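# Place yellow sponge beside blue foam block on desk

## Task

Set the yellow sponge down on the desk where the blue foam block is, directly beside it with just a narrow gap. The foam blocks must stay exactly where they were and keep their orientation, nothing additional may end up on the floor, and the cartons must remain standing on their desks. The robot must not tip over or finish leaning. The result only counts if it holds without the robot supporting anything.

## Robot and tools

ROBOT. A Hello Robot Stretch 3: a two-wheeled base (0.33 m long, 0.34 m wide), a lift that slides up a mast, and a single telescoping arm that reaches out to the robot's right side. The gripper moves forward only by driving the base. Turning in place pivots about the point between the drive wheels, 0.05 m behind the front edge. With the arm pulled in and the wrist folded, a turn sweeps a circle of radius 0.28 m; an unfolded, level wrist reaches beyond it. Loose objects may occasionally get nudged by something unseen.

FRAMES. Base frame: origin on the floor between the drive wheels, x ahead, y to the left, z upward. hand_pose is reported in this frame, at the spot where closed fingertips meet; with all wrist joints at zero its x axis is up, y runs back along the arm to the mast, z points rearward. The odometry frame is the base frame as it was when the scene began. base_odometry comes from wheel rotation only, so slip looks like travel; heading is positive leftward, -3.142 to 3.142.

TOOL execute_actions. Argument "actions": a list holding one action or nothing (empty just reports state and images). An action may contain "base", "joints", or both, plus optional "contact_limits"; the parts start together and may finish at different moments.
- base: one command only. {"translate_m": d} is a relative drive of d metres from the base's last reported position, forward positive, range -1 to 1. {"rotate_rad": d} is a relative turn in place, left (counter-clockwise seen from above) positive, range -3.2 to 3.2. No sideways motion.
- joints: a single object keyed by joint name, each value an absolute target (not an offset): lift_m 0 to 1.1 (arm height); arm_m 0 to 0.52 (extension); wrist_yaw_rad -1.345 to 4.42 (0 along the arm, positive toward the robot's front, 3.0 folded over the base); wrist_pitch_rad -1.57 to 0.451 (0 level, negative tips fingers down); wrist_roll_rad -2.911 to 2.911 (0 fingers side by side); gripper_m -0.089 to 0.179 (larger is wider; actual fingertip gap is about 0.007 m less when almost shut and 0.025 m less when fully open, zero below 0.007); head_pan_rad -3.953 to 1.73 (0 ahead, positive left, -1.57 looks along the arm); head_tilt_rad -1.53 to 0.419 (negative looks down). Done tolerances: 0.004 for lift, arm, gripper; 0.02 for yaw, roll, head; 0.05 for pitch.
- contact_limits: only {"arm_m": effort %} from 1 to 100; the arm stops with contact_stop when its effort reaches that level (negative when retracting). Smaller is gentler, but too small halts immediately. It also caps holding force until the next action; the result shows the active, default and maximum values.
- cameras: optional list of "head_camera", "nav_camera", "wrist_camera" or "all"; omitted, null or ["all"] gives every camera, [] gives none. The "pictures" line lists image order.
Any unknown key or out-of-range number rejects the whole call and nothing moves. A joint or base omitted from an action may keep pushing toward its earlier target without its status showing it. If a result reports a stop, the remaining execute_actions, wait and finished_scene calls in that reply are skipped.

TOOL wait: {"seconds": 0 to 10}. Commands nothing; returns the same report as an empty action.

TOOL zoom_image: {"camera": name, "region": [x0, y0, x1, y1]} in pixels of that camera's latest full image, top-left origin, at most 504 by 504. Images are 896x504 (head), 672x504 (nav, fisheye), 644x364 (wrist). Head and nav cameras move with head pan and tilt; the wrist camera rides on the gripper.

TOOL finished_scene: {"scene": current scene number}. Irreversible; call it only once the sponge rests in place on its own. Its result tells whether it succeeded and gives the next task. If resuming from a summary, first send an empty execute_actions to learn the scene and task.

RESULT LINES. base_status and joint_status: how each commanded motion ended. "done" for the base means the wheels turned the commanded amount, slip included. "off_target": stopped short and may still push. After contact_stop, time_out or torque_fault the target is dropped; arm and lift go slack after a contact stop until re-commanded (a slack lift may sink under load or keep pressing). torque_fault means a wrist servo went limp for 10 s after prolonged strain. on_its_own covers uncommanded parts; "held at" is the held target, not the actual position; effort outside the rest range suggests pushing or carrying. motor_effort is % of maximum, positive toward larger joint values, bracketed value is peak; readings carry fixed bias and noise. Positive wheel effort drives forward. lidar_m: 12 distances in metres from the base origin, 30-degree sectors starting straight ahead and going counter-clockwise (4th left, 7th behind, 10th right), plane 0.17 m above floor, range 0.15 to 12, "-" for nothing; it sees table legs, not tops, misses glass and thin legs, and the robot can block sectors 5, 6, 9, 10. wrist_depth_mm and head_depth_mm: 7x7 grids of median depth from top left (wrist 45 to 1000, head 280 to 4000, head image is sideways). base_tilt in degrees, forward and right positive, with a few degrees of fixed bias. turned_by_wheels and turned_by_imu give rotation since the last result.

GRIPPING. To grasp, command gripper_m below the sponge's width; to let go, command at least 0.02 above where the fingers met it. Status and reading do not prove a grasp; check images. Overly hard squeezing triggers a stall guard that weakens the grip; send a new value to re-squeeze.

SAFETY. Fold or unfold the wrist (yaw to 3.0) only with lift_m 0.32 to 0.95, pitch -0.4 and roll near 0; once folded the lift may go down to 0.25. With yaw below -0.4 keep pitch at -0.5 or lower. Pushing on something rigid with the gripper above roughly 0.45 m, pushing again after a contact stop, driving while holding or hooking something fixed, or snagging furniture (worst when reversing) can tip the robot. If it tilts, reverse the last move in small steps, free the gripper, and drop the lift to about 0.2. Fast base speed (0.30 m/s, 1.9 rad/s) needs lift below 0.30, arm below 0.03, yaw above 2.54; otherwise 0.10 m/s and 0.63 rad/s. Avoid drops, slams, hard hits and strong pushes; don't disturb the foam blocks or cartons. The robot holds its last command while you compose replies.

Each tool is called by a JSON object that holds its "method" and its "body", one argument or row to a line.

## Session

{"method": "execute_actions", "body": {
  "actions": []
}}

Scene clock: 0.00 s.
base_odometry: x=+0.000 y=+0.000 heading=+0.000 (m, m, rad; odometry frame)
turned_by_wheels: +0.000 (rad since the last result)
turned_by_imu: +0.000 (rad since the last result)
base_tilt: forward=-1.8 right=+0.5 (deg)
lidar_m: 2.06 2.49 2.15 1.85 2.47 2.08 1.82 1.87 1.24 1.60 1.37 2.04
head_depth_mm: 1867 2319 2313 2358 2309 2342 2016 / 1884 2351 2383 2391 2374 2417 2080 / 1892 2410 2461 2428 1829 2474 2064 / 1647 2470 2480 2536 1859 2011 1972 / 1658 2535 2545 2527 1904 2547 1961 / 1724 2615 2579 2587 2557 2633 2049 / 1667 2675 2693 2710 2688 2706 2025
base_status: not commanded
joint_positions: lift_m=+0.465 arm_m=+0.000 wrist_yaw_rad=+3.081 wrist_pitch_rad=-0.609 wrist_roll_rad=-0.002 gripper_m=+0.037 head_pan_rad=+0.020 head_tilt_rad=-0.006
joint_status: not commanded
motor_effort: left_wheel=+0 right_wheel=+0 lift_m=+25 arm_m=+1 wrist_yaw_rad=+0 wrist_pitch_rad=+4 wrist_roll_rad=+0 gripper_m=-1 head_pan_rad=+0 head_tilt_rad=+2 (%)
hand_pose: x=-0.0093 y=+0.0514 z=+0.4373 quat_wxyz=(+0.233, +0.680, +0.192, +0.669) (m; base frame)
wrist_depth_mm: - - - - - - - / - - - - - - - / - - - - - 976 933 / 932 925 864 884 847 827 799 / 783 755 757 738 745 704 694 / 675 652 668 655 - 616 597 / 605 579 - - 554 549 534
pictures: head_camera (sideways: a quarter turn clockwise sets it upright), nav_camera (sideways: a quarter turn counterclockwise sets it upright), wrist_camera
Images, in order (width x height): head_camera 896x504, nav_camera 672x504, wrist_camera 644x364.

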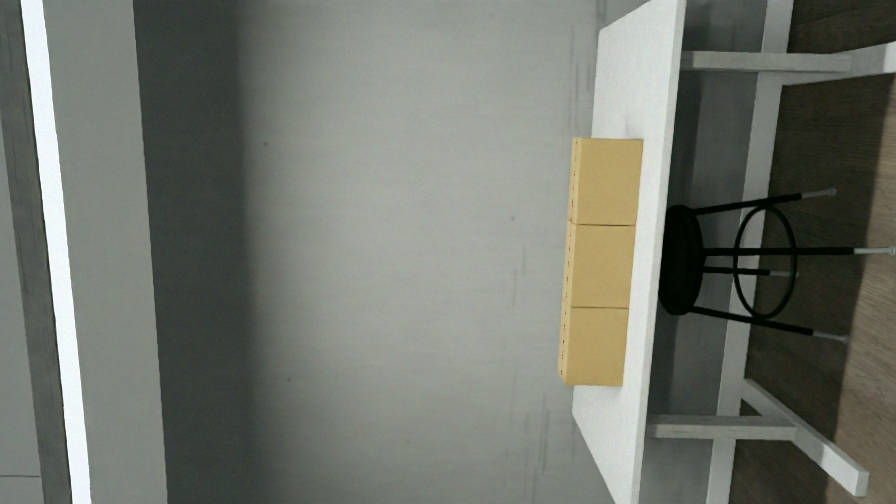

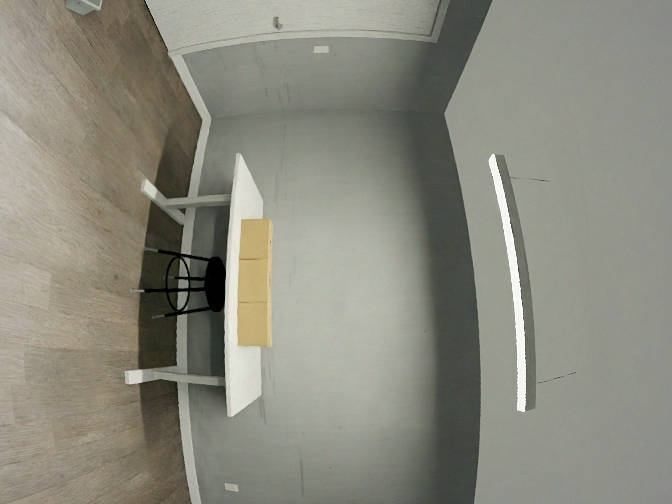

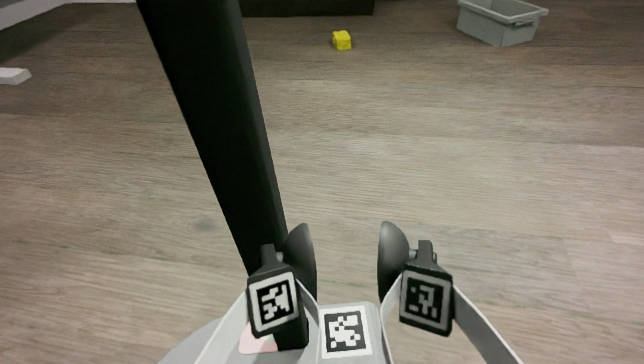

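{"method": "execute_actions", "body": {
  "actions": [
    {"joints":{"head_pan_rad":-2.0,"head_tilt_rad":-0.4,"lift_m":0.29,"wrist_pitch_rad":-0.4}}
  ],
  "cameras": ["head_camera","nav_camera"]
}}

{"method": "execute_actions", "body": {
  "actions": [
    {"base":{"rotate_rad":1.7},"joints":{"head_pan_rad":-0.2,"head_tilt_rad":-0.6}}
  ],
  "cameras": ["head_camera","nav_camera"]
}}

Scene clock: 2.87 s.
base_odometry: x=+0.000 y=+0.000 heading=+0.000 (m, m, rad; odometry frame)
turned_by_wheels: +0.000 (rad since the last result)
turned_by_imu: +0.000 (rad since the last result)
base_tilt: forward=-1.8 right=+0.7 (deg)
lidar_m: 2.06 2.49 2.16 1.85 2.48 2.08 1.82 1.87 1.24 1.60 1.36 2.04
head_depth_mm: 1495 1607 1762 1869 2077 1705 1370 / 1449 1560 1654 1121 2021 1704 1369 / 1406 1527 985 1023 1909 1588 1367 / 1377 1495 954 992 1936 1653 1355 / 1343 1442 929 952 1890 1662 1348 / 1326 1415 907 932 1821 1650 1339 / 1287 1387 883 911 1771 1637 1334
base_status: not commanded
joint_positions: lift_m=+0.290 arm_m=+0.000 wrist_yaw_rad=+3.081 wrist_pitch_rad=-0.421 wrist_roll_rad=-0.002 gripper_m=+0.037 head_pan_rad=-1.993 head_tilt_rad=-0.395
joint_status: all done
motor_effort: left_wheel=+0(0) right_wheel=+0(0) lift_m=+17(20) arm_m=+0(0) wrist_yaw_rad=+1(0) wrist_pitch_rad=+6(6) wrist_roll_rad=+0(0) gripper_m=+0(0) head_pan_rad=-5(56) head_tilt_rad=-2(22) (%)
hand_pose: x=-0.0076 y=+0.0791 z=+0.3024 quat_wxyz=(+0.169, +0.695, +0.127, +0.687) (m; base frame)
wrist_depth_mm: - - - - - - - / - - - - - - - / - - - - - - 945 / 894 853 - 792 776 751 735 / 696 675 - 656 643 614 597 / 573 559 547 545 - 514 507 / 483 495 - - 438 433 441
pictures: head_camera (sideways: a quarter turn clockwise sets it upright), nav_camera (sideways: a quarter turn counterclockwise sets it upright)
Images, in order (width x height): head_camera 896x504, nav_camera 672x504.

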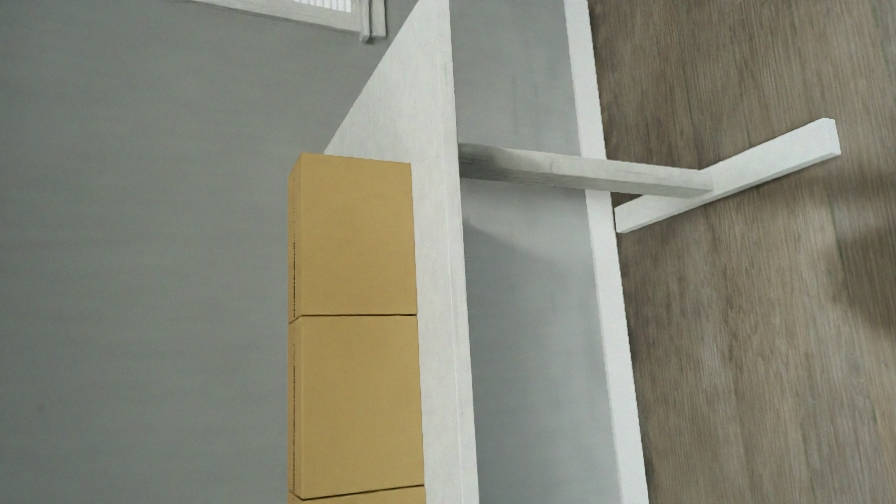

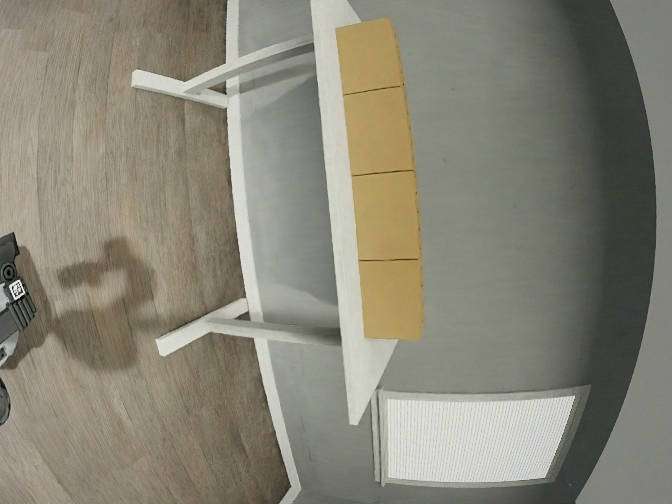

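Scene clock: 5.10 s.
base_odometry: x=+0.000 y=+0.000 heading=+1.700 (m, m, rad; odometry frame)
turned_by_wheels: +1.700 (rad since the last result)
turned_by_imu: +1.681 (rad since the last result)
base_tilt: forward=-1.9 right=+0.6 (deg)
lidar_m: 2.04 2.08 1.82 1.83 1.25 1.24 1.37 2.00 2.04 1.81 2.34 1.85
head_depth_mm: 1760 1944 2185 2308 1786 1440 1218 / 1783 1963 2224 2291 1776 1445 1211 / 1766 1988 2222 2252 1760 1434 1202 / 1765 1968 2218 2187 1742 1419 1201 / 1780 1995 2251 2211 1729 1410 1202 / 1782 2031 2282 2205 1719 1405 1191 / 1774 1930 2259 2189 1715 1402 1183
base_status: done
joint_positions: lift_m=+0.290 arm_m=+0.000 wrist_yaw_rad=+3.081 wrist_pitch_rad=-0.421 wrist_roll_rad=-0.002 gripper_m=+0.037 head_pan_rad=-0.207 head_tilt_rad=-0.593
joint_status: all done
motor_effort: left_wheel=-2(8) right_wheel=+2(8) lift_m=+18(18) arm_m=+0(0) wrist_yaw_rad=+0(0) wrist_pitch_rad=+6(6) wrist_roll_rad=+0(1) gripper_m=+0(2) head_pan_rad=+4(55) head_tilt_rad=-3(17) (%)
hand_pose: x=-0.0076 y=+0.0791 z=+0.3024 quat_wxyz=(+0.169, +0.695, +0.127, +0.687) (m; base frame)
wrist_depth_mm: - - - - - - - / - - - - - - - / - - - - - - 942 / 870 855 - 803 783 762 733 / 697 670 - 665 653 613 596 / 569 564 544 551 - 513 508 / 486 498 - - 442 446 440
pictures: head_camera (sideways: a quarter turn clockwise sets it upright), nav_camera (sideways: a quarter turn counterclockwise sets it upright)
Images, in order (width x height): head_camera 896x504, nav_camera 672x504.

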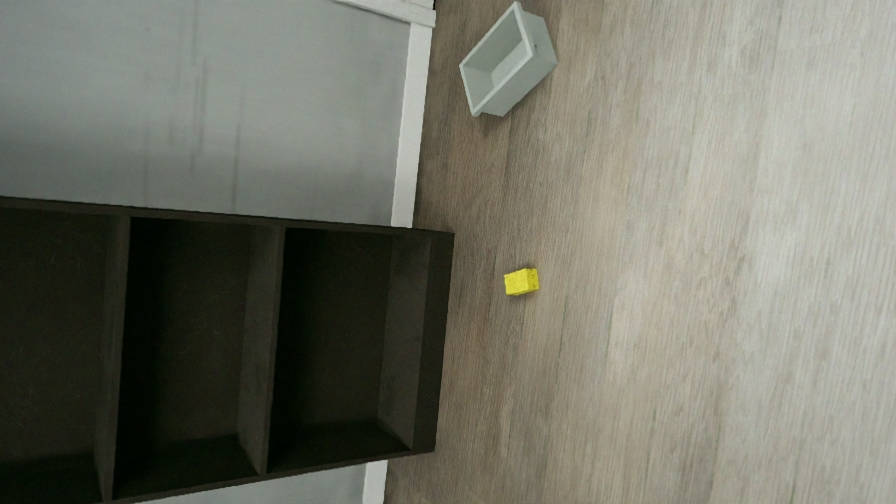

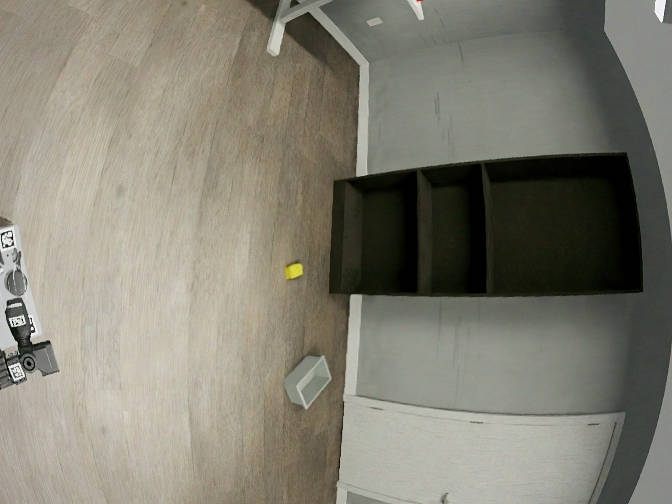

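{"method": "execute_actions", "body": {
  "actions": [
    {"base":{"rotate_rad":0.125},"joints":{"head_pan_rad":-0.9,"head_tilt_rad":-1.0}}
  ],
  "cameras": []
}}

{"method": "execute_actions", "body": {
  "actions": [
    {"base":{"translate_m":1.0}}
  ],
  "cameras": ["head_camera"]
}}

Scene clock: 6.93 s.
base_odometry: x=+0.000 y=+0.000 heading=+1.825 (m, m, rad; odometry frame)
turned_by_wheels: +0.125 (rad since the last result)
turned_by_imu: +0.123 (rad since the last result)
base_tilt: forward=-1.7 right=+0.4 (deg)
lidar_m: 2.03 2.08 1.82 2.31 1.25 1.60 1.37 2.22 2.04 1.99 2.24 1.85
head_depth_mm: 2468 2102 1773 1533 1368 1223 1113 / 2359 2087 1753 1534 1352 1222 1121 / 2295 2065 1764 1522 1347 1210 - / 2199 2061 1741 1518 1347 1216 - / 2075 1949 1726 1502 1336 1197 1096 / 2043 1950 1732 1500 1323 1191 1081 / 1943 1978 1707 1489 1320 1177 1082
base_status: done
joint_positions: lift_m=+0.290 arm_m=+0.000 wrist_yaw_rad=+3.081 wrist_pitch_rad=-0.421 wrist_roll_rad=-0.002 gripper_m=+0.037 head_pan_rad=-0.893 head_tilt_rad=-0.987
joint_status: all done
motor_effort: left_wheel=-2(8) right_wheel=+1(7) lift_m=+18(18) arm_m=-1(1) wrist_yaw_rad=+1(0) wrist_pitch_rad=+6(6) wrist_roll_rad=+0(0) gripper_m=-1(0) head_pan_rad=-5(49) head_tilt_rad=-5(27) (%)
hand_pose: x=-0.0076 y=+0.0791 z=+0.3024 quat_wxyz=(+0.169, +0.695, +0.127, +0.687) (m; base frame)
wrist_depth_mm: - - - - - - - / - - - - - - - / - - - - - - 967 / 895 860 - 805 767 745 717 / 695 665 - 657 652 619 610 / 565 553 543 552 - 515 510 / 484 490 - - 444 443 440
pictures: none
No camera images: the call's "cameras" was empty. Leave "cameras" out to get every camera's image.

Scene clock: 11.97 s.
base_odometry: x=-0.251 y=+0.968 heading=+1.825 (m, m, rad; odometry frame)
turned_by_wheels: +0.000 (rad since the last result)
turned_by_imu: -0.002 (rad since the last result)
base_tilt: forward=-1.7 right=+0.6 (deg)
lidar_m: 1.03 1.78 1.34 1.71 2.48 2.02 2.37 2.73 2.32 1.82 1.03 1.22
head_depth_mm: 1517 1902 1767 1518 1370 1216 1102 / 1452 1774 1749 1528 1354 1218 1107 / 1385 1677 1743 1534 1350 1207 - / 1311 1584 1738 1509 1342 1220 - / 1045 1296 1554 1513 1337 1193 1099 / 1122 1348 1549 1474 1329 1183 1083 / 1084 1063 1502 1453 1316 1185 1076
base_status: done
joint_positions: lift_m=+0.290 arm_m=+0.000 wrist_yaw_rad=+3.081 wrist_pitch_rad=-0.420 wrist_roll_rad=-0.002 gripper_m=+0.037 head_pan_rad=-0.893 head_tilt_rad=-0.988
joint_status: not commanded
motor_effort: left_wheel=-2(7) right_wheel=+1(7) lift_m=+18(19) arm_m=+0(1) wrist_yaw_rad=+2(2) wrist_pitch_rad=+5(6) wrist_roll_rad=+0(0) gripper_m=+0(1) head_pan_rad=-4(5) head_tilt_rad=-5(6) (%)
hand_pose: x=-0.0076 y=+0.0791 z=+0.3025 quat_wxyz=(+0.169, +0.695, +0.127, +0.688) (m; base frame)
wrist_depth_mm: - - - - - - - / - - - - - - - / - - - - - 971 979 / 888 844 - 800 779 748 724 / 687 674 - 653 653 612 596 / 565 553 546 541 - 520 506 / 484 488 - - 442 446 436
pictures: head_camera (sideways: a quarter turn clockwise sets it upright)
Images, in order (width x height): head_camera 896x504.

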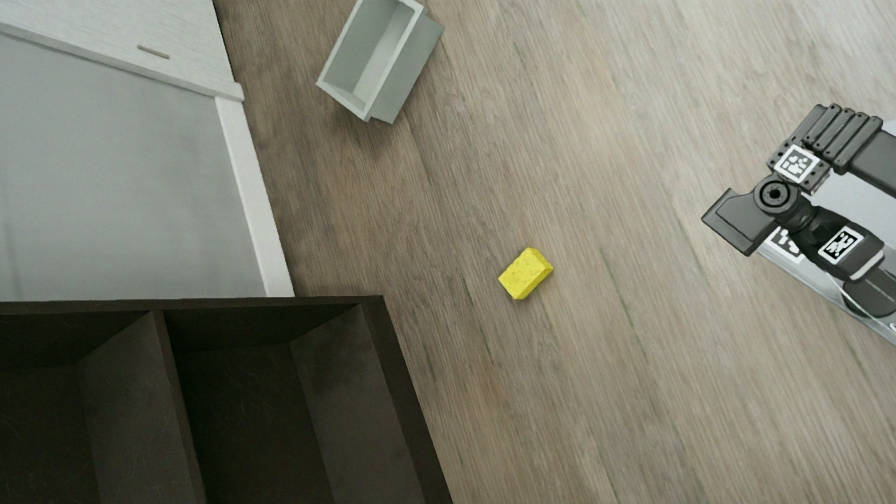

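{"method": "execute_actions", "body": {
  "actions": [
    {"base":{"translate_m":0.39},"joints":{"lift_m":0.34,"wrist_yaw_rad":0,"gripper_m":0.13,"head_pan_rad":-1.5,"head_tilt_rad":-1.1}}
  ],
  "cameras": []
}}

{"method": "execute_actions", "body": {
  "actions": [
    {"joints":{"lift_m":0.25,"arm_m":0.39,"wrist_pitch_rad":-1.55,"wrist_roll_rad":-1.41}}
  ],
  "cameras": ["wrist_camera"]
}}

Scene clock: 17.97 s.
base_odometry: x=-0.349 y=+1.345 heading=+1.825 (m, m, rad; odometry frame)
turned_by_wheels: +0.000 (rad since the last result)
turned_by_imu: -0.001 (rad since the last result)
base_tilt: forward=-1.7 right=+0.6 (deg)
lidar_m: 0.64 1.30 1.17 1.64 2.22 2.38 2.76 2.60 2.64 1.35 0.83 0.87
head_depth_mm: 2124 1828 1619 1452 1325 1204 1120 / 2088 1823 1594 1445 1311 1203 - / 2036 1796 1575 1433 1301 - - / 1794 1805 1590 1432 1317 - - / 1533 1719 1588 1404 1288 1189 1093 / 1327 1539 1401 1386 1276 1172 1086 / 834 909 1363 1325 1270 1163 1077
base_status: done
joint_positions: lift_m=+0.340 arm_m=+0.000 wrist_yaw_rad=+0.003 wrist_pitch_rad=-0.419 wrist_roll_rad=-0.002 gripper_m=+0.130 head_pan_rad=-1.494 head_tilt_rad=-1.086
joint_status: all done
motor_effort: left_wheel=-2(8) right_wheel=+1(6) lift_m=+31(31) arm_m=+0(0) wrist_yaw_rad=-3(4) wrist_pitch_rad=+5(5) wrist_roll_rad=+0(0) gripper_m=+0(98) head_pan_rad=-4(43) head_tilt_rad=-6(17) (%)
hand_pose: x=-0.0208 y=-0.3688 z=+0.3521 quat_wxyz=(+0.693, +0.149, -0.690, -0.146) (m; base frame)
wrist_depth_mm: 577 822 - - - - - / 634 575 - - - - - / 664 637 - - 935 - - / 684 676 927 900 882 856 827 / 606 627 740 724 695 699 677 / 523 582 604 605 601 - 563 / 501 534 514 490 506 479 490
pictures: none
No camera images: the call's "cameras" was empty. Leave "cameras" out to get every camera's image.

Scene clock: 22.03 s.
base_odometry: x=-0.349 y=+1.345 heading=+1.825 (m, m, rad; odometry frame)
turned_by_wheels: +0.000 (rad since the last result)
turned_by_imu: -0.001 (rad since the last result)
base_tilt: forward=-1.7 right=+0.5 (deg)
lidar_m: 0.64 1.30 1.17 1.64 2.21 2.37 2.76 2.60 2.64 1.36 0.83 0.87
head_depth_mm: 2114 1843 1621 1443 1312 1201 1120 / 2098 1819 1595 1438 1304 1199 - / 2031 1796 1574 1433 1304 - - / 1798 1781 1589 1399 1284 1223 - / 1517 1721 1574 1417 1279 1190 1092 / 1325 1542 1395 1395 1283 1169 1081 / 832 910 1373 1311 1269 1166 1081
base_status: not commanded
joint_positions: lift_m=+0.288 arm_m=+0.390 wrist_yaw_rad=-0.003 wrist_pitch_rad=-1.543 wrist_roll_rad=-1.405 gripper_m=+0.130 head_pan_rad=-1.494 head_tilt_rad=-1.087
joint_status: lift_m contact_stop (moved -0.052 of -0.090); the others done
on_its_own: lift_m is slack since a contact_stop, until your next command for it (your +0.250 is given up)
motor_effort: left_wheel=-2(2) right_wheel=+2(2) lift_m=+25(54) arm_m=+6(12) wrist_yaw_rad=+3(26) wrist_pitch_rad=-2(47) wrist_roll_rad=-3(57) gripper_m=+0(14) head_pan_rad=-4(4) head_tilt_rad=-5(6) (%)
hand_pose: x=-0.0213 y=-0.5178 z=+0.1698 quat_wxyz=(+0.714, +0.695, -0.060, -0.059) (m; base frame)
wrist_depth_mm: 316 315 314 313 310 306 307 / 324 320 320 316 318 317 314 / 329 326 324 325 322 320 322 / 338 335 336 288 329 330 329 / 346 344 340 294 339 336 334 / 355 352 348 348 349 - 338 / 363 366 360 357 355 353 352
pictures: wrist_camera
ARM HIT: the arm struck its own base hard.
Images, in order (width x height): wrist_camera 644x364.

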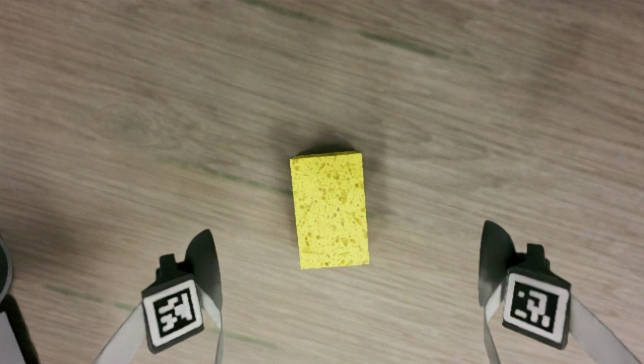

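{"method": "execute_actions", "body": {
  "actions": [
    {"joints":{"lift_m":0.148,"wrist_roll_rad":-1.48}}
  ],
  "cameras": ["wrist_camera"]
}}

{"method": "execute_actions", "body": {
  "actions": [
    {"joints":{"gripper_m":0.03,"head_pan_rad":-2.0,"head_tilt_rad":-0.3}}
  ]
}}

Scene clock: 24.63 s.
base_odometry: x=-0.349 y=+1.345 heading=+1.825 (m, m, rad; odometry frame)
turned_by_wheels: +0.000 (rad since the last result)
turned_by_imu: +0.000 (rad since the last result)
base_tilt: forward=-1.7 right=+0.5 (deg)
lidar_m: 0.64 1.30 1.16 1.64 2.22 2.37 2.76 2.61 2.64 1.35 0.83 0.87
head_depth_mm: 2106 1834 1626 1450 1319 1198 1114 / 2106 1819 1587 1449 1306 1200 1133 / 2055 1811 1575 1460 1305 - - / 1805 1804 1590 1446 1298 1222 - / 1515 1714 1575 1418 1287 1192 1095 / 1321 1538 1394 1389 1272 1177 1087 / 831 912 1366 1313 1272 1162 1070
base_status: not commanded
joint_positions: lift_m=+0.148 arm_m=+0.390 wrist_yaw_rad=-0.003 wrist_pitch_rad=-1.543 wrist_roll_rad=-1.474 gripper_m=+0.130 head_pan_rad=-1.494 head_tilt_rad=-1.087
joint_status: all done
motor_effort: left_wheel=-1(2) right_wheel=+2(2) lift_m=+18(20) arm_m=+7(6) wrist_yaw_rad=+2(2) wrist_pitch_rad=-2(3) wrist_roll_rad=-3(4) gripper_m=+0(0) head_pan_rad=-4(4) head_tilt_rad=-6(5) (%)
hand_pose: x=-0.0213 y=-0.5178 z=+0.0302 quat_wxyz=(+0.716, +0.696, -0.035, -0.035) (m; base frame)
wrist_depth_mm: 179 179 177 177 176 175 175 / 184 183 182 181 180 180 179 / 187 187 186 186 186 183 182 / 192 192 191 145 187 188 187 / 198 196 194 148 192 192 192 / 202 201 199 152 198 - 195 / 208 206 204 155 202 202 201
pictures: wrist_camera
Images, in order (width x height): wrist_camera 644x364.

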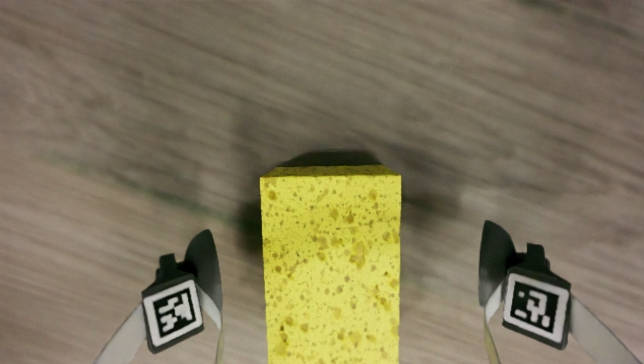

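Scene clock: 26.13 s.
base_odometry: x=-0.349 y=+1.345 heading=+1.825 (m, m, rad; odometry frame)
turned_by_wheels: +0.000 (rad since the last result)
turned_by_imu: +0.000 (rad since the last result)
base_tilt: forward=-1.7 right=+0.5 (deg)
lidar_m: 0.64 1.31 1.17 1.65 2.21 2.37 2.76 2.60 2.65 1.36 0.83 0.87
head_depth_mm: 2700 2868 3033 3187 2595 1872 1465 / 2743 2909 2998 3297 2555 1842 1460 / 2721 2895 3062 3210 2547 1858 1448 / 2727 2912 3077 3321 2524 1844 1442 / 2732 2914 3120 3286 2453 1823 1433 / 2746 2903 3107 3271 2505 1819 1387 / 2519 2517 2543 2632 2356 1787 1380
base_status: not commanded
joint_positions: lift_m=+0.148 arm_m=+0.390 wrist_yaw_rad=-0.003 wrist_pitch_rad=-1.543 wrist_roll_rad=-1.474 gripper_m=+0.031 head_pan_rad=-1.993 head_tilt_rad=-0.310
joint_status: all done
motor_effort: left_wheel=-2(2) right_wheel=+2(2) lift_m=+18(19) arm_m=+6(6) wrist_yaw_rad=+3(2) wrist_pitch_rad=-2(2) wrist_roll_rad=-2(3) gripper_m=-18(100) head_pan_rad=-4(40) head_tilt_rad=+4(37) (%)
hand_pose: x=-0.0213 y=-0.5178 z=+0.0302 quat_wxyz=(+0.716, +0.696, -0.035, -0.035) (m; base frame)
wrist_depth_mm: 180 179 178 178 176 176 175 / 184 184 183 182 179 179 179 / 188 187 187 185 184 183 184 / 192 191 191 143 187 187 186 / 197 196 194 145 145 192 190 / 201 199 200 150 148 196 196 / 208 205 205 153 153 202 200
pictures: head_camera (sideways: a quarter turn clockwise sets it upright), nav_camera (sideways: a quarter turn counterclockwise sets it upright), wrist_camera
Images, in order (width x height): head_camera 896x504, nav_camera 672x504, wrist_camera 644x364.

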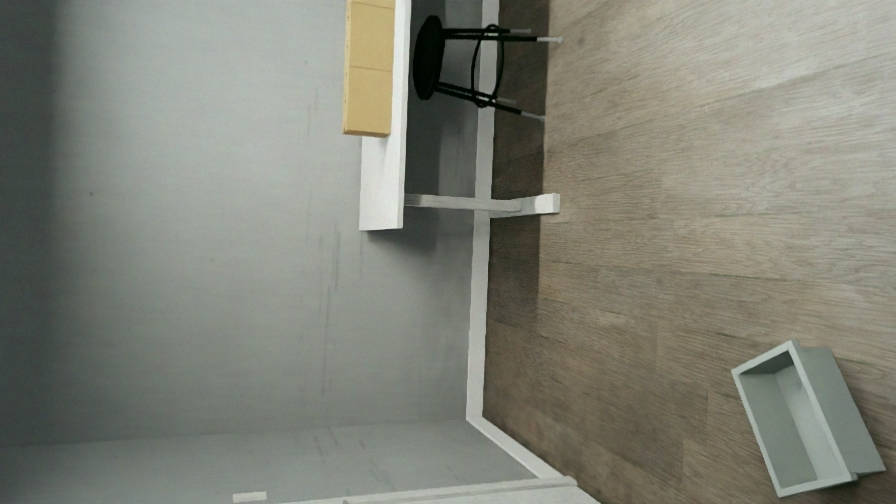

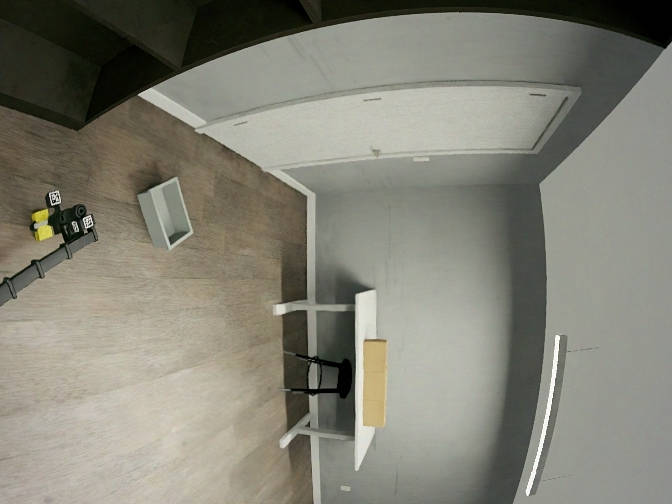

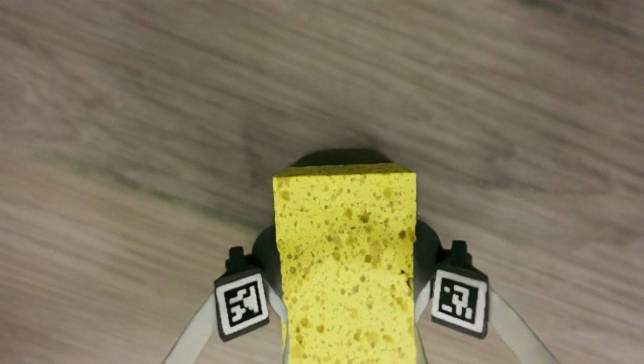

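{"method": "execute_actions", "body": {
  "actions": [
    {"joints":{"lift_m":0.36,"arm_m":0,"wrist_pitch_rad":-0.4,"head_pan_rad":1.45,"head_tilt_rad":-0.35}}
  ],
  "cameras": ["head_camera","nav_camera"]
}}

Scene clock: 30.77 s.
base_odometry: x=-0.349 y=+1.345 heading=+1.825 (m, m, rad; odometry frame)
turned_by_wheels: +0.000 (rad since the last result)
turned_by_imu: -0.001 (rad since the last result)
base_tilt: forward=-1.9 right=+0.6 (deg)
lidar_m: 0.64 1.30 1.17 1.64 2.21 2.38 2.77 2.61 2.64 1.35 0.83 0.87
head_depth_mm: 1301 1363 1454 1553 1664 1742 1429 / 1336 1417 1495 1319 1737 1777 1421 / 1379 1468 1557 950 1765 1657 1404 / 1417 1523 1607 1080 1890 1749 1408 / 1447 1568 1603 1063 1983 1749 1395 / 1502 1630 1096 1105 2043 1739 1400 / 1577 1692 1139 1143 2141 1740 1386
base_status: not commanded
joint_positions: lift_m=+0.360 arm_m=+0.000 wrist_yaw_rad=-0.002 wrist_pitch_rad=-0.420 wrist_roll_rad=-1.478 gripper_m=+0.031 head_pan_rad=+1.443 head_tilt_rad=-0.346
joint_status: all done
motor_effort: left_wheel=-2(2) right_wheel=+2(2) lift_m=+30(34) arm_m=-6(6) wrist_yaw_rad=+2(2) wrist_pitch_rad=+5(6) wrist_roll_rad=-1(3) gripper_m=-17(18) head_pan_rad=+4(57) head_tilt_rad=-2(7) (%)
hand_pose: x=-0.0218 y=-0.3695 z=+0.3720 quat_wxyz=(+0.977, +0.209, -0.045, -0.011) (m; base frame)
wrist_depth_mm: 383 482 622 997 - - - / 383 472 646 - - - - / 376 471 640 1000 - - - / 377 467 638 144 - - - / 375 463 592 145 146 - - / 372 450 557 148 148 - - / 366 454 631 152 154 - -
pictures: head_camera (sideways: a quarter turn clockwise sets it upright), nav_camera (sideways: a quarter turn counterclockwise sets it upright)
Images, in order (width x height): head_camera 896x504, nav_camera 672x504.

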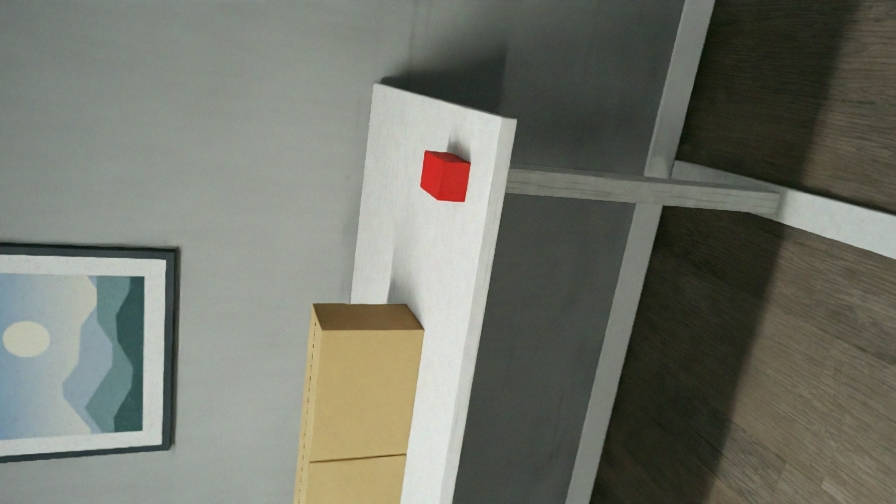

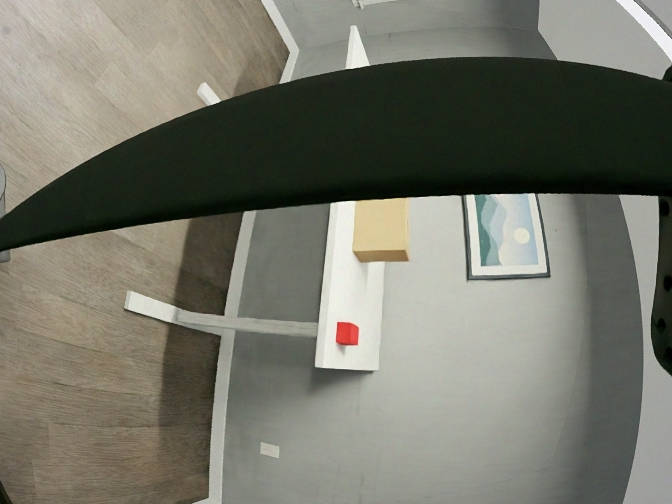

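{"method": "execute_actions", "body": {
  "actions": [
    {"joints":{"wrist_roll_rad":0,"wrist_yaw_rad":2.7,"head_pan_rad":0,"head_tilt_rad":-0.5}}
  ],
  "cameras": []
}}

{"method": "execute_actions", "body": {
  "actions": [
    {"base":{"rotate_rad":-2.76},"joints":{"lift_m":0.29}}
  ],
  "cameras": ["nav_camera"]
}}

{"method": "execute_actions", "body": {
  "actions": [
    {"base":{"translate_m":1.0}}
  ],
  "cameras": []
}}

{"method": "execute_actions", "body": {
  "actions": [
    {"base":{"translate_m":1.0},"joints":{"head_tilt_rad":-0.7}}
  ],
  "cameras": ["nav_camera","head_camera"]
}}

Scene clock: 33.80 s.
base_odometry: x=-0.349 y=+1.345 heading=+1.825 (m, m, rad; odometry frame)
turned_by_wheels: +0.000 (rad since the last result)
turned_by_imu: +0.000 (rad since the last result)
base_tilt: forward=-1.6 right=+0.6 (deg)
lidar_m: 0.64 1.30 1.17 1.65 2.22 2.38 2.75 2.60 2.64 1.36 0.83 0.87
head_depth_mm: 687 738 767 876 946 814 1167 / 629 739 765 928 976 859 1176 / 547 585 644 737 888 1085 1173 / 848 924 1017 1139 1260 1419 1203 / 894 974 1082 1212 1361 1483 1245 / 939 1032 1155 1298 1474 1515 1249 / 995 1107 1230 1408 1622 1506 1245
base_status: not commanded
joint_positions: lift_m=+0.360 arm_m=+0.000 wrist_yaw_rad=+2.696 wrist_pitch_rad=-0.420 wrist_roll_rad=-0.005 gripper_m=+0.031 head_pan_rad=+0.007 head_tilt_rad=-0.494
joint_status: all done
motor_effort: left_wheel=-2(2) right_wheel=+1(1) lift_m=+30(30) arm_m=-6(5) wrist_yaw_rad=+3(3) wrist_pitch_rad=+5(5) wrist_roll_rad=+3(4) gripper_m=-17(17) head_pan_rad=-5(57) head_tilt_rad=-3(15) (%)
hand_pose: x=+0.0752 y=+0.0569 z=+0.3719 quat_wxyz=(+0.297, +0.705, -0.008, +0.644) (m; base frame)
wrist_depth_mm: - - - - - - - / - - - - - - - / - - - - - - - / - 958 954 143 833 894 853 / - 796 786 145 146 719 706 / - 654 656 150 148 605 598 / - 562 529 152 153 513 508
pictures: none
No camera images: the call's "cameras" was empty. Leave "cameras" out to get every camera's image.

Scene clock: 37.13 s.
base_odometry: x=-0.349 y=+1.345 heading=-0.935 (m, m, rad; odometry frame)
turned_by_wheels: -2.760 (rad since the last result)
turned_by_imu: -2.736 (rad since the last result)
base_tilt: forward=-1.7 right=+0.7 (deg)
lidar_m: 3.03 2.60 1.61 0.83 0.87 0.64 1.15 1.60 1.16 1.82 2.37 2.75
head_depth_mm: 2673 2662 3024 2736 1967 1559 1294 / 2928 3089 3362 2730 1975 1554 1285 / 3172 3485 3614 2716 1963 1540 1270 / 3533 3770 3944 2667 1934 1531 1264 / 3294 3639 3864 2617 1936 1523 1261 / 3041 3293 3552 2596 1892 1513 1255 / 2862 2940 3332 2560 1904 1503 1254
base_status: done
joint_positions: lift_m=+0.290 arm_m=+0.000 wrist_yaw_rad=+2.697 wrist_pitch_rad=-0.420 wrist_roll_rad=-0.005 gripper_m=+0.031 head_pan_rad=+0.007 head_tilt_rad=-0.494
joint_status: all done
motor_effort: left_wheel=+1(11) right_wheel=-2(6) lift_m=+18(27) arm_m=-5(6) wrist_yaw_rad=+3(3) wrist_pitch_rad=+5(6) wrist_roll_rad=+3(3) gripper_m=-16(18) head_pan_rad=-5(4) head_tilt_rad=-3(2) (%)
hand_pose: x=+0.0752 y=+0.0570 z=+0.3025 quat_wxyz=(+0.297, +0.705, -0.008, +0.644) (m; base frame)
wrist_depth_mm: 775 786 - - - - - / 805 853 - - - - - / 836 851 - - - - 942 / 699 783 834 143 704 746 740 / - 677 661 146 146 619 602 / - 551 562 148 148 513 501 / - 488 - 152 154 442 442
pictures: nav_camera (sideways: a quarter turn counterclockwise sets it upright)
Images, in order (width x height): nav_camera 672x504.

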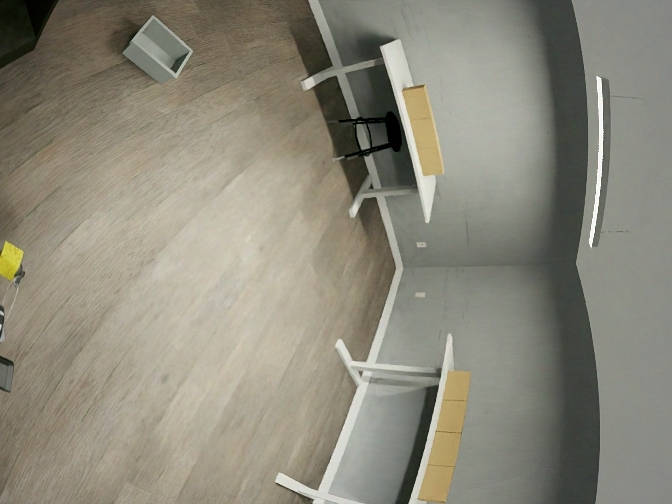

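Scene clock: 42.17 s.
base_odometry: x=+0.245 y=+0.541 heading=-0.935 (m, m, rad; odometry frame)
turned_by_wheels: +0.000 (rad since the last result)
turned_by_imu: -0.002 (rad since the last result)
base_tilt: forward=-1.8 right=+0.5 (deg)
lidar_m: 2.64 1.80 1.97 1.73 1.58 1.29 1.59 1.97 2.06 2.40 1.82 1.85
head_depth_mm: 2071 2178 2361 2462 1938 1563 1296 / 2227 2377 2550 2621 1943 1542 1284 / 2465 2620 2891 2707 1950 1542 1273 / 2688 2880 3165 2647 1936 1518 1280 / 2483 2668 2991 2601 1911 1515 1268 / 2270 2498 2685 2606 1891 1509 1253 / 2181 2321 2074 2335 1890 1511 1253
base_status: done
joint_positions: lift_m=+0.290 arm_m=+0.000 wrist_yaw_rad=+2.697 wrist_pitch_rad=-0.420 wrist_roll_rad=-0.005 gripper_m=+0.031 head_pan_rad=+0.007 head_tilt_rad=-0.495
joint_status: not commanded
motor_effort: left_wheel=+2(10) right_wheel=-2(3) lift_m=+19(19) arm_m=-6(5) wrist_yaw_rad=+2(4) wrist_pitch_rad=+6(5) wrist_roll_rad=+3(2) gripper_m=-18(17) head_pan_rad=-4(5) head_tilt_rad=-2(3) (%)
hand_pose: x=+0.0751 y=+0.0570 z=+0.3025 quat_wxyz=(+0.297, +0.705, -0.008, +0.644) (m; base frame)
wrist_depth_mm: - - - - - - - / - - - - - - - / 936 - - - - - 949 / 825 847 841 143 730 760 742 / - 662 670 145 146 619 609 / - 566 561 149 149 510 505 / - 485 - 152 153 439 444
pictures: none
No camera images: the call's "cameras" was empty. Leave "cameras" out to get every camera's image.

Scene clock: 47.20 s.
base_odometry: x=+0.838 y=-0.264 heading=-0.935 (m, m, rad; odometry frame)
turned_by_wheels: +0.000 (rad since the last result)
turned_by_imu: -0.002 (rad since the last result)
base_tilt: forward=-1.7 right=+0.6 (deg)
lidar_m: 1.79 1.17 0.99 1.58 2.20 2.15 2.58 2.68 2.68 1.69 1.10 1.54
head_depth_mm: 1457 1580 1725 1862 1623 1361 1172 / 1579 1733 1915 2001 1605 1360 1166 / 1735 1932 2152 1998 1616 1341 1166 / 1847 2061 2361 1986 1600 1342 1156 / 1703 1927 2207 1956 1589 1327 1154 / 1582 1756 1981 1949 1580 1328 1144 / 1484 1629 1804 1911 1571 1316 1136
base_status: done
joint_positions: lift_m=+0.290 arm_m=+0.000 wrist_yaw_rad=+2.697 wrist_pitch_rad=-0.420 wrist_roll_rad=-0.005 gripper_m=+0.031 head_pan_rad=+0.007 head_tilt_rad=-0.692
joint_status: all done
motor_effort: left_wheel=+2(9) right_wheel=-1(4) lift_m=+18(18) arm_m=-6(6) wrist_yaw_rad=+3(2) wrist_pitch_rad=+6(5) wrist_roll_rad=+3(3) gripper_m=-18(17) head_pan_rad=-5(4) head_tilt_rad=-3(19) (%)
hand_pose: x=+0.0751 y=+0.0570 z=+0.3025 quat_wxyz=(+0.297, +0.705, -0.008, +0.644) (m; base frame)
wrist_depth_mm: - - - - - - - / - - - - - - - / - - - - - 966 975 / 897 854 823 143 707 754 755 / - 676 668 145 146 627 594 / - 565 565 149 148 513 506 / - 485 - 153 153 435 440
pictures: head_camera (sideways: a quarter turn clockwise sets it upright), nav_camera (sideways: a quarter turn counterclockwise sets it upright)
Images, in order (width x height): head_camera 896x504, nav_camera 672x504.

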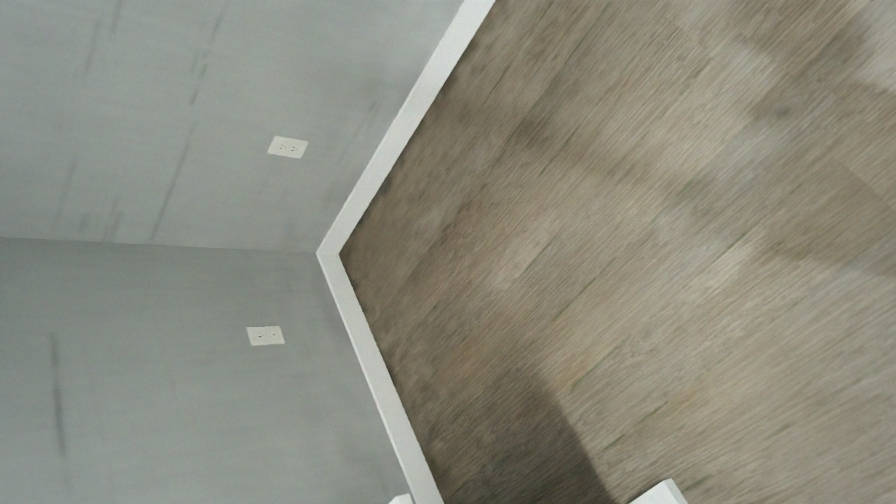

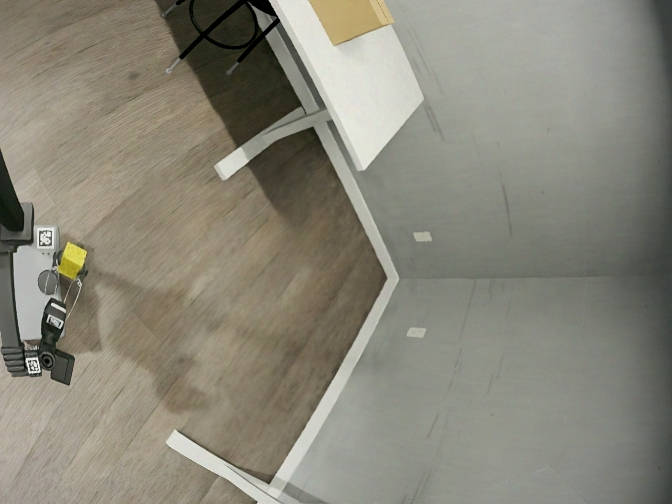

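{"method": "execute_actions", "body": {
  "actions": []
}}

Scene clock: 48.33 s.
base_odometry: x=+0.838 y=-0.264 heading=-0.935 (m, m, rad; odometry frame)
turned_by_wheels: +0.000 (rad since the last result)
turned_by_imu: +0.000 (rad since the last result)
base_tilt: forward=-1.8 right=+0.7 (deg)
lidar_m: 1.79 1.17 0.99 1.57 2.20 2.15 2.58 2.68 2.69 1.70 1.10 1.54
head_depth_mm: 1457 1575 1729 1869 1622 1369 1168 / 1569 1731 1911 1983 1620 1355 1170 / 1742 1916 2159 1997 1614 1349 1168 / 1854 2077 2349 1987 1600 1333 1151 / 1702 1916 2201 1965 1592 1325 1155 / 1584 1759 1988 1955 1570 1321 1140 / 1468 1614 1823 1906 1574 1322 1141
base_status: done
joint_positions: lift_m=+0.290 arm_m=+0.000 wrist_yaw_rad=+2.697 wrist_pitch_rad=-0.420 wrist_roll_rad=-0.005 gripper_m=+0.031 head_pan_rad=+0.007 head_tilt_rad=-0.692
joint_status: all done
motor_effort: left_wheel=+2(9) right_wheel=-1(4) lift_m=+18(18) arm_m=-6(6) wrist_yaw_rad=+3(2) wrist_pitch_rad=+6(5) wrist_roll_rad=+3(3) gripper_m=-18(17) head_pan_rad=-5(4) head_tilt_rad=-3(19) (%)
hand_pose: x=+0.0751 y=+0.0570 z=+0.3025 quat_wxyz=(+0.297, +0.705, -0.008, +0.644) (m; base frame)
wrist_depth_mm: - - - - - - - / - - - - - - - / - - - - - 964 969 / 895 854 832 144 713 755 742 / - 669 670 145 145 612 603 / - 554 562 149 148 516 507 / - 485 - 153 154 443 440
pictures: head_camera (sideways: a quarter turn clockwise sets it upright), nav_camera (sideways: a quarter turn counterclockwise sets it upright), wrist_camera
Images, in order (width x height): head_camera 896x504, nav_camera 672x504, wrist_camera 644x364.

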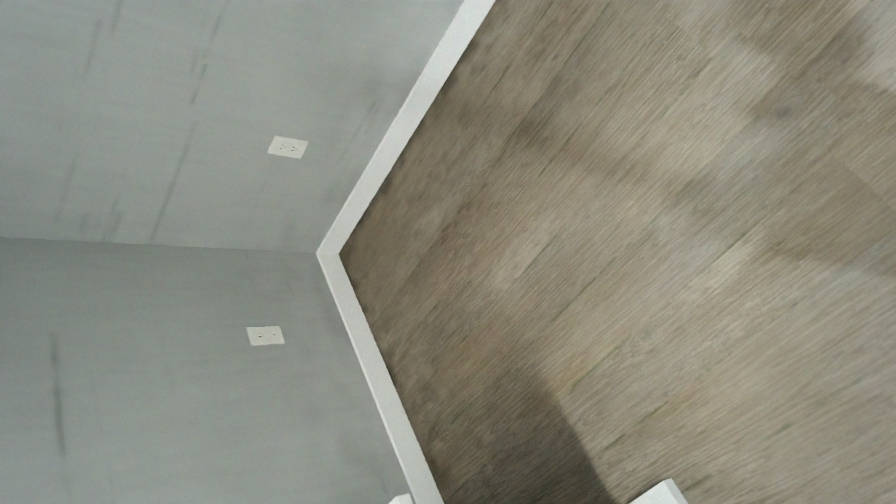

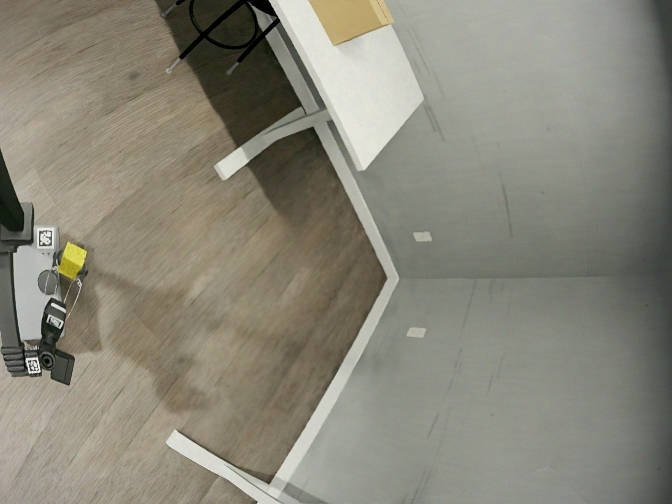

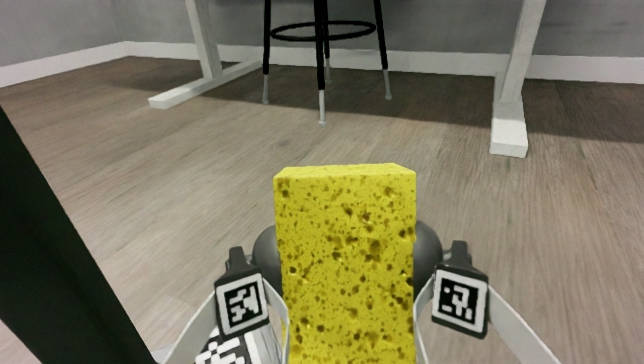

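{"method": "execute_actions", "body": {
  "actions": [
    {"base":{"translate_m":1.0},"joints":{"head_pan_rad":1.7,"head_tilt_rad":-0.4}}
  ],
  "cameras": ["head_camera","nav_camera"]
}}

Scene clock: 53.60 s.
base_odometry: x=+1.432 y=-1.069 heading=-0.935 (m, m, rad; odometry frame)
turned_by_wheels: +0.000 (rad since the last result)
turned_by_imu: -0.002 (rad since the last result)
base_tilt: forward=-1.7 right=+0.6 (deg)
lidar_m: 0.94 0.85 0.86 0.62 1.01 2.86 3.45 3.43 0.98 0.98 0.89 0.89
head_depth_mm: 857 893 940 990 987 1091 1187 / 944 1001 1049 1112 980 831 1283 / 1064 1123 1198 1247 977 741 1347 / 1211 1294 1378 1383 962 738 903 / 1401 1516 1651 1382 955 733 627 / 1657 1831 1950 1364 888 727 593 / 2051 2281 2557 937 839 726 598
base_status: done
joint_positions: lift_m=+0.290 arm_m=+0.000 wrist_yaw_rad=+2.697 wrist_pitch_rad=-0.420 wrist_roll_rad=-0.005 gripper_m=+0.031 head_pan_rad=+1.693 head_tilt_rad=-0.409
joint_status: all done
motor_effort: left_wheel=+2(10) right_wheel=-2(4) lift_m=+18(18) arm_m=-6(6) wrist_yaw_rad=+2(2) wrist_pitch_rad=+6(6) wrist_roll_rad=+2(2) gripper_m=-16(18) head_pan_rad=+4(55) head_tilt_rad=+4(23) (%)
hand_pose: x=+0.0751 y=+0.0570 z=+0.3025 quat_wxyz=(+0.297, +0.705, -0.008, +0.644) (m; base frame)
wrist_depth_mm: - 585 - 895 795 729 665 / - 653 - 984 857 772 690 / - - - - 923 810 760 / 883 835 780 143 716 764 739 / - 643 682 145 146 610 609 / - 557 563 148 148 517 509 / - 487 - 153 153 448 436
pictures: head_camera (sideways: a quarter turn clockwise sets it upright), nav_camera (sideways: a quarter turn counterclockwise sets it upright)
Images, in order (width x height): head_camera 896x504, nav_camera 672x504.

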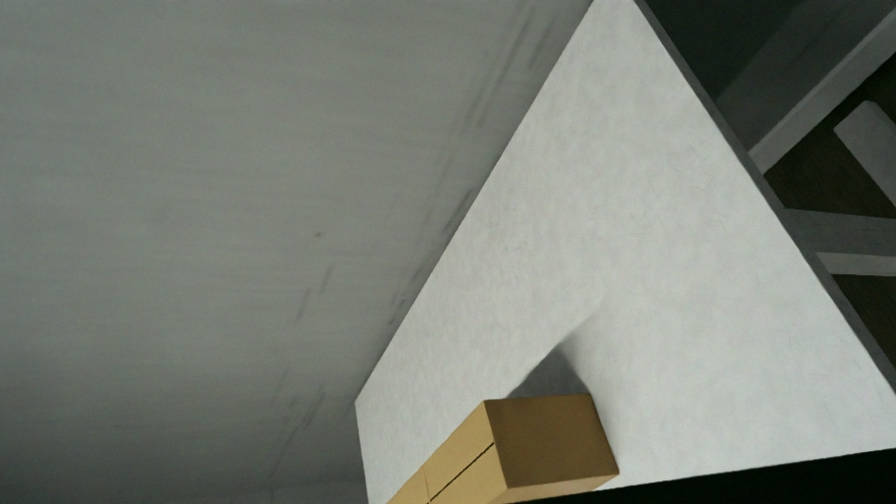

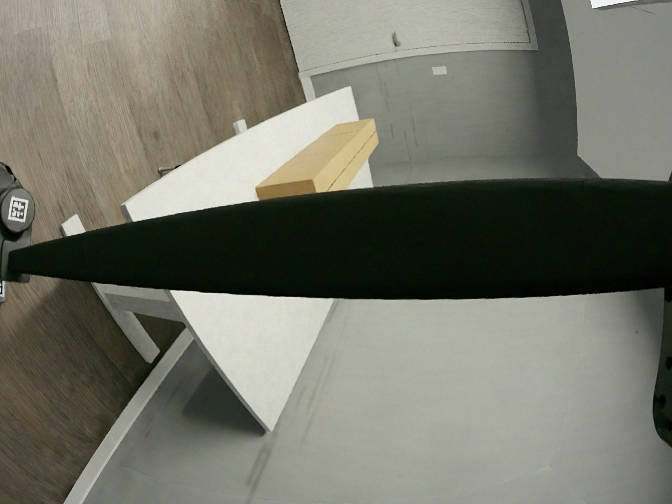

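{"method": "execute_actions", "body": {
  "actions": [
    {"base":{"translate_m":0.2},"joints":{"head_pan_rad":-2.1,"head_tilt_rad":-0.35}}
  ],
  "cameras": ["head_camera","nav_camera"]
}}

Scene clock: 56.30 s.
base_odometry: x=+1.551 y=-1.229 heading=-0.935 (m, m, rad; odometry frame)
turned_by_wheels: +0.000 (rad since the last result)
turned_by_imu: +0.000 (rad since the last result)
base_tilt: forward=-1.8 right=+0.5 (deg)
lidar_m: 0.77 0.70 0.70 0.66 0.65 2.98 3.29 4.03 1.08 0.84 0.76 0.76
head_depth_mm: 3423 3567 3751 3659 2383 1770 1406 / 3450 3719 1501 1153 2385 1744 1405 / 3167 3576 1473 1144 2332 1757 1356 / 2206 2396 1994 1156 2107 1663 1381 / 1659 1777 1707 1206 2025 1661 1381 / 1333 1407 1457 1464 1670 1665 1373 / 1114 1162 1213 1236 1345 1417 1350
base_status: done
joint_positions: lift_m=+0.290 arm_m=+0.000 wrist_yaw_rad=+2.697 wrist_pitch_rad=-0.420 wrist_roll_rad=-0.005 gripper_m=+0.031 head_pan_rad=-2.093 head_tilt_rad=-0.358
joint_status: all done
motor_effort: left_wheel=+2(10) right_wheel=-1(5) lift_m=+18(19) arm_m=-5(6) wrist_yaw_rad=+2(2) wrist_pitch_rad=+6(5) wrist_roll_rad=+2(2) gripper_m=-18(18) head_pan_rad=-4(53) head_tilt_rad=+4(11) (%)
hand_pose: x=+0.0751 y=+0.0570 z=+0.3025 quat_wxyz=(+0.297, +0.705, -0.008, +0.644) (m; base frame)
wrist_depth_mm: - 961 821 733 656 591 533 / 569 - 917 795 703 623 580 / 578 - 973 848 774 686 599 / 617 784 804 143 711 710 645 / - 666 671 145 145 616 597 / - 557 556 149 148 523 513 / - 483 - 153 154 437 442
pictures: head_camera (sideways: a quarter turn clockwise sets it upright), nav_camera (sideways: a quarter turn counterclockwise sets it upright)
Images, in order (width x height): head_camera 896x504, nav_camera 672x504.

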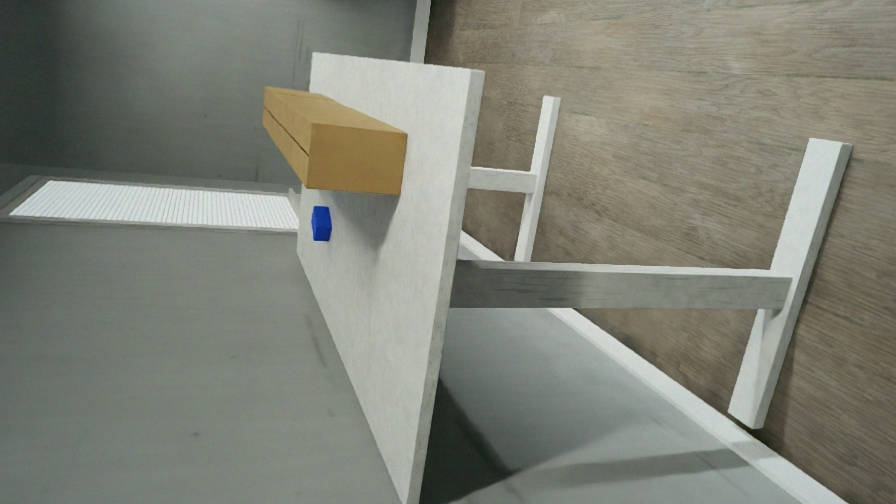

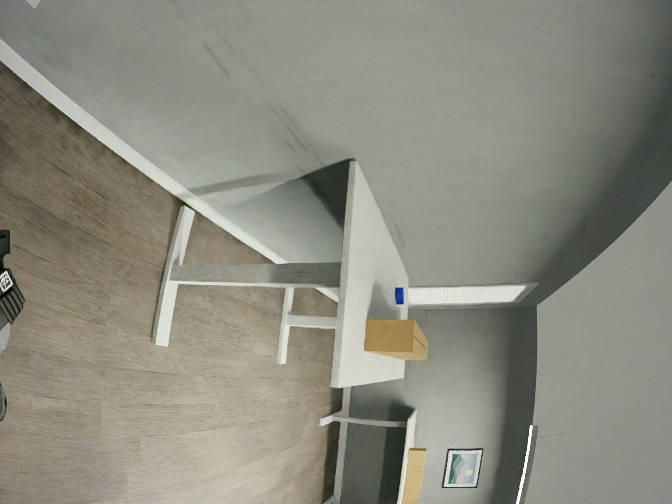

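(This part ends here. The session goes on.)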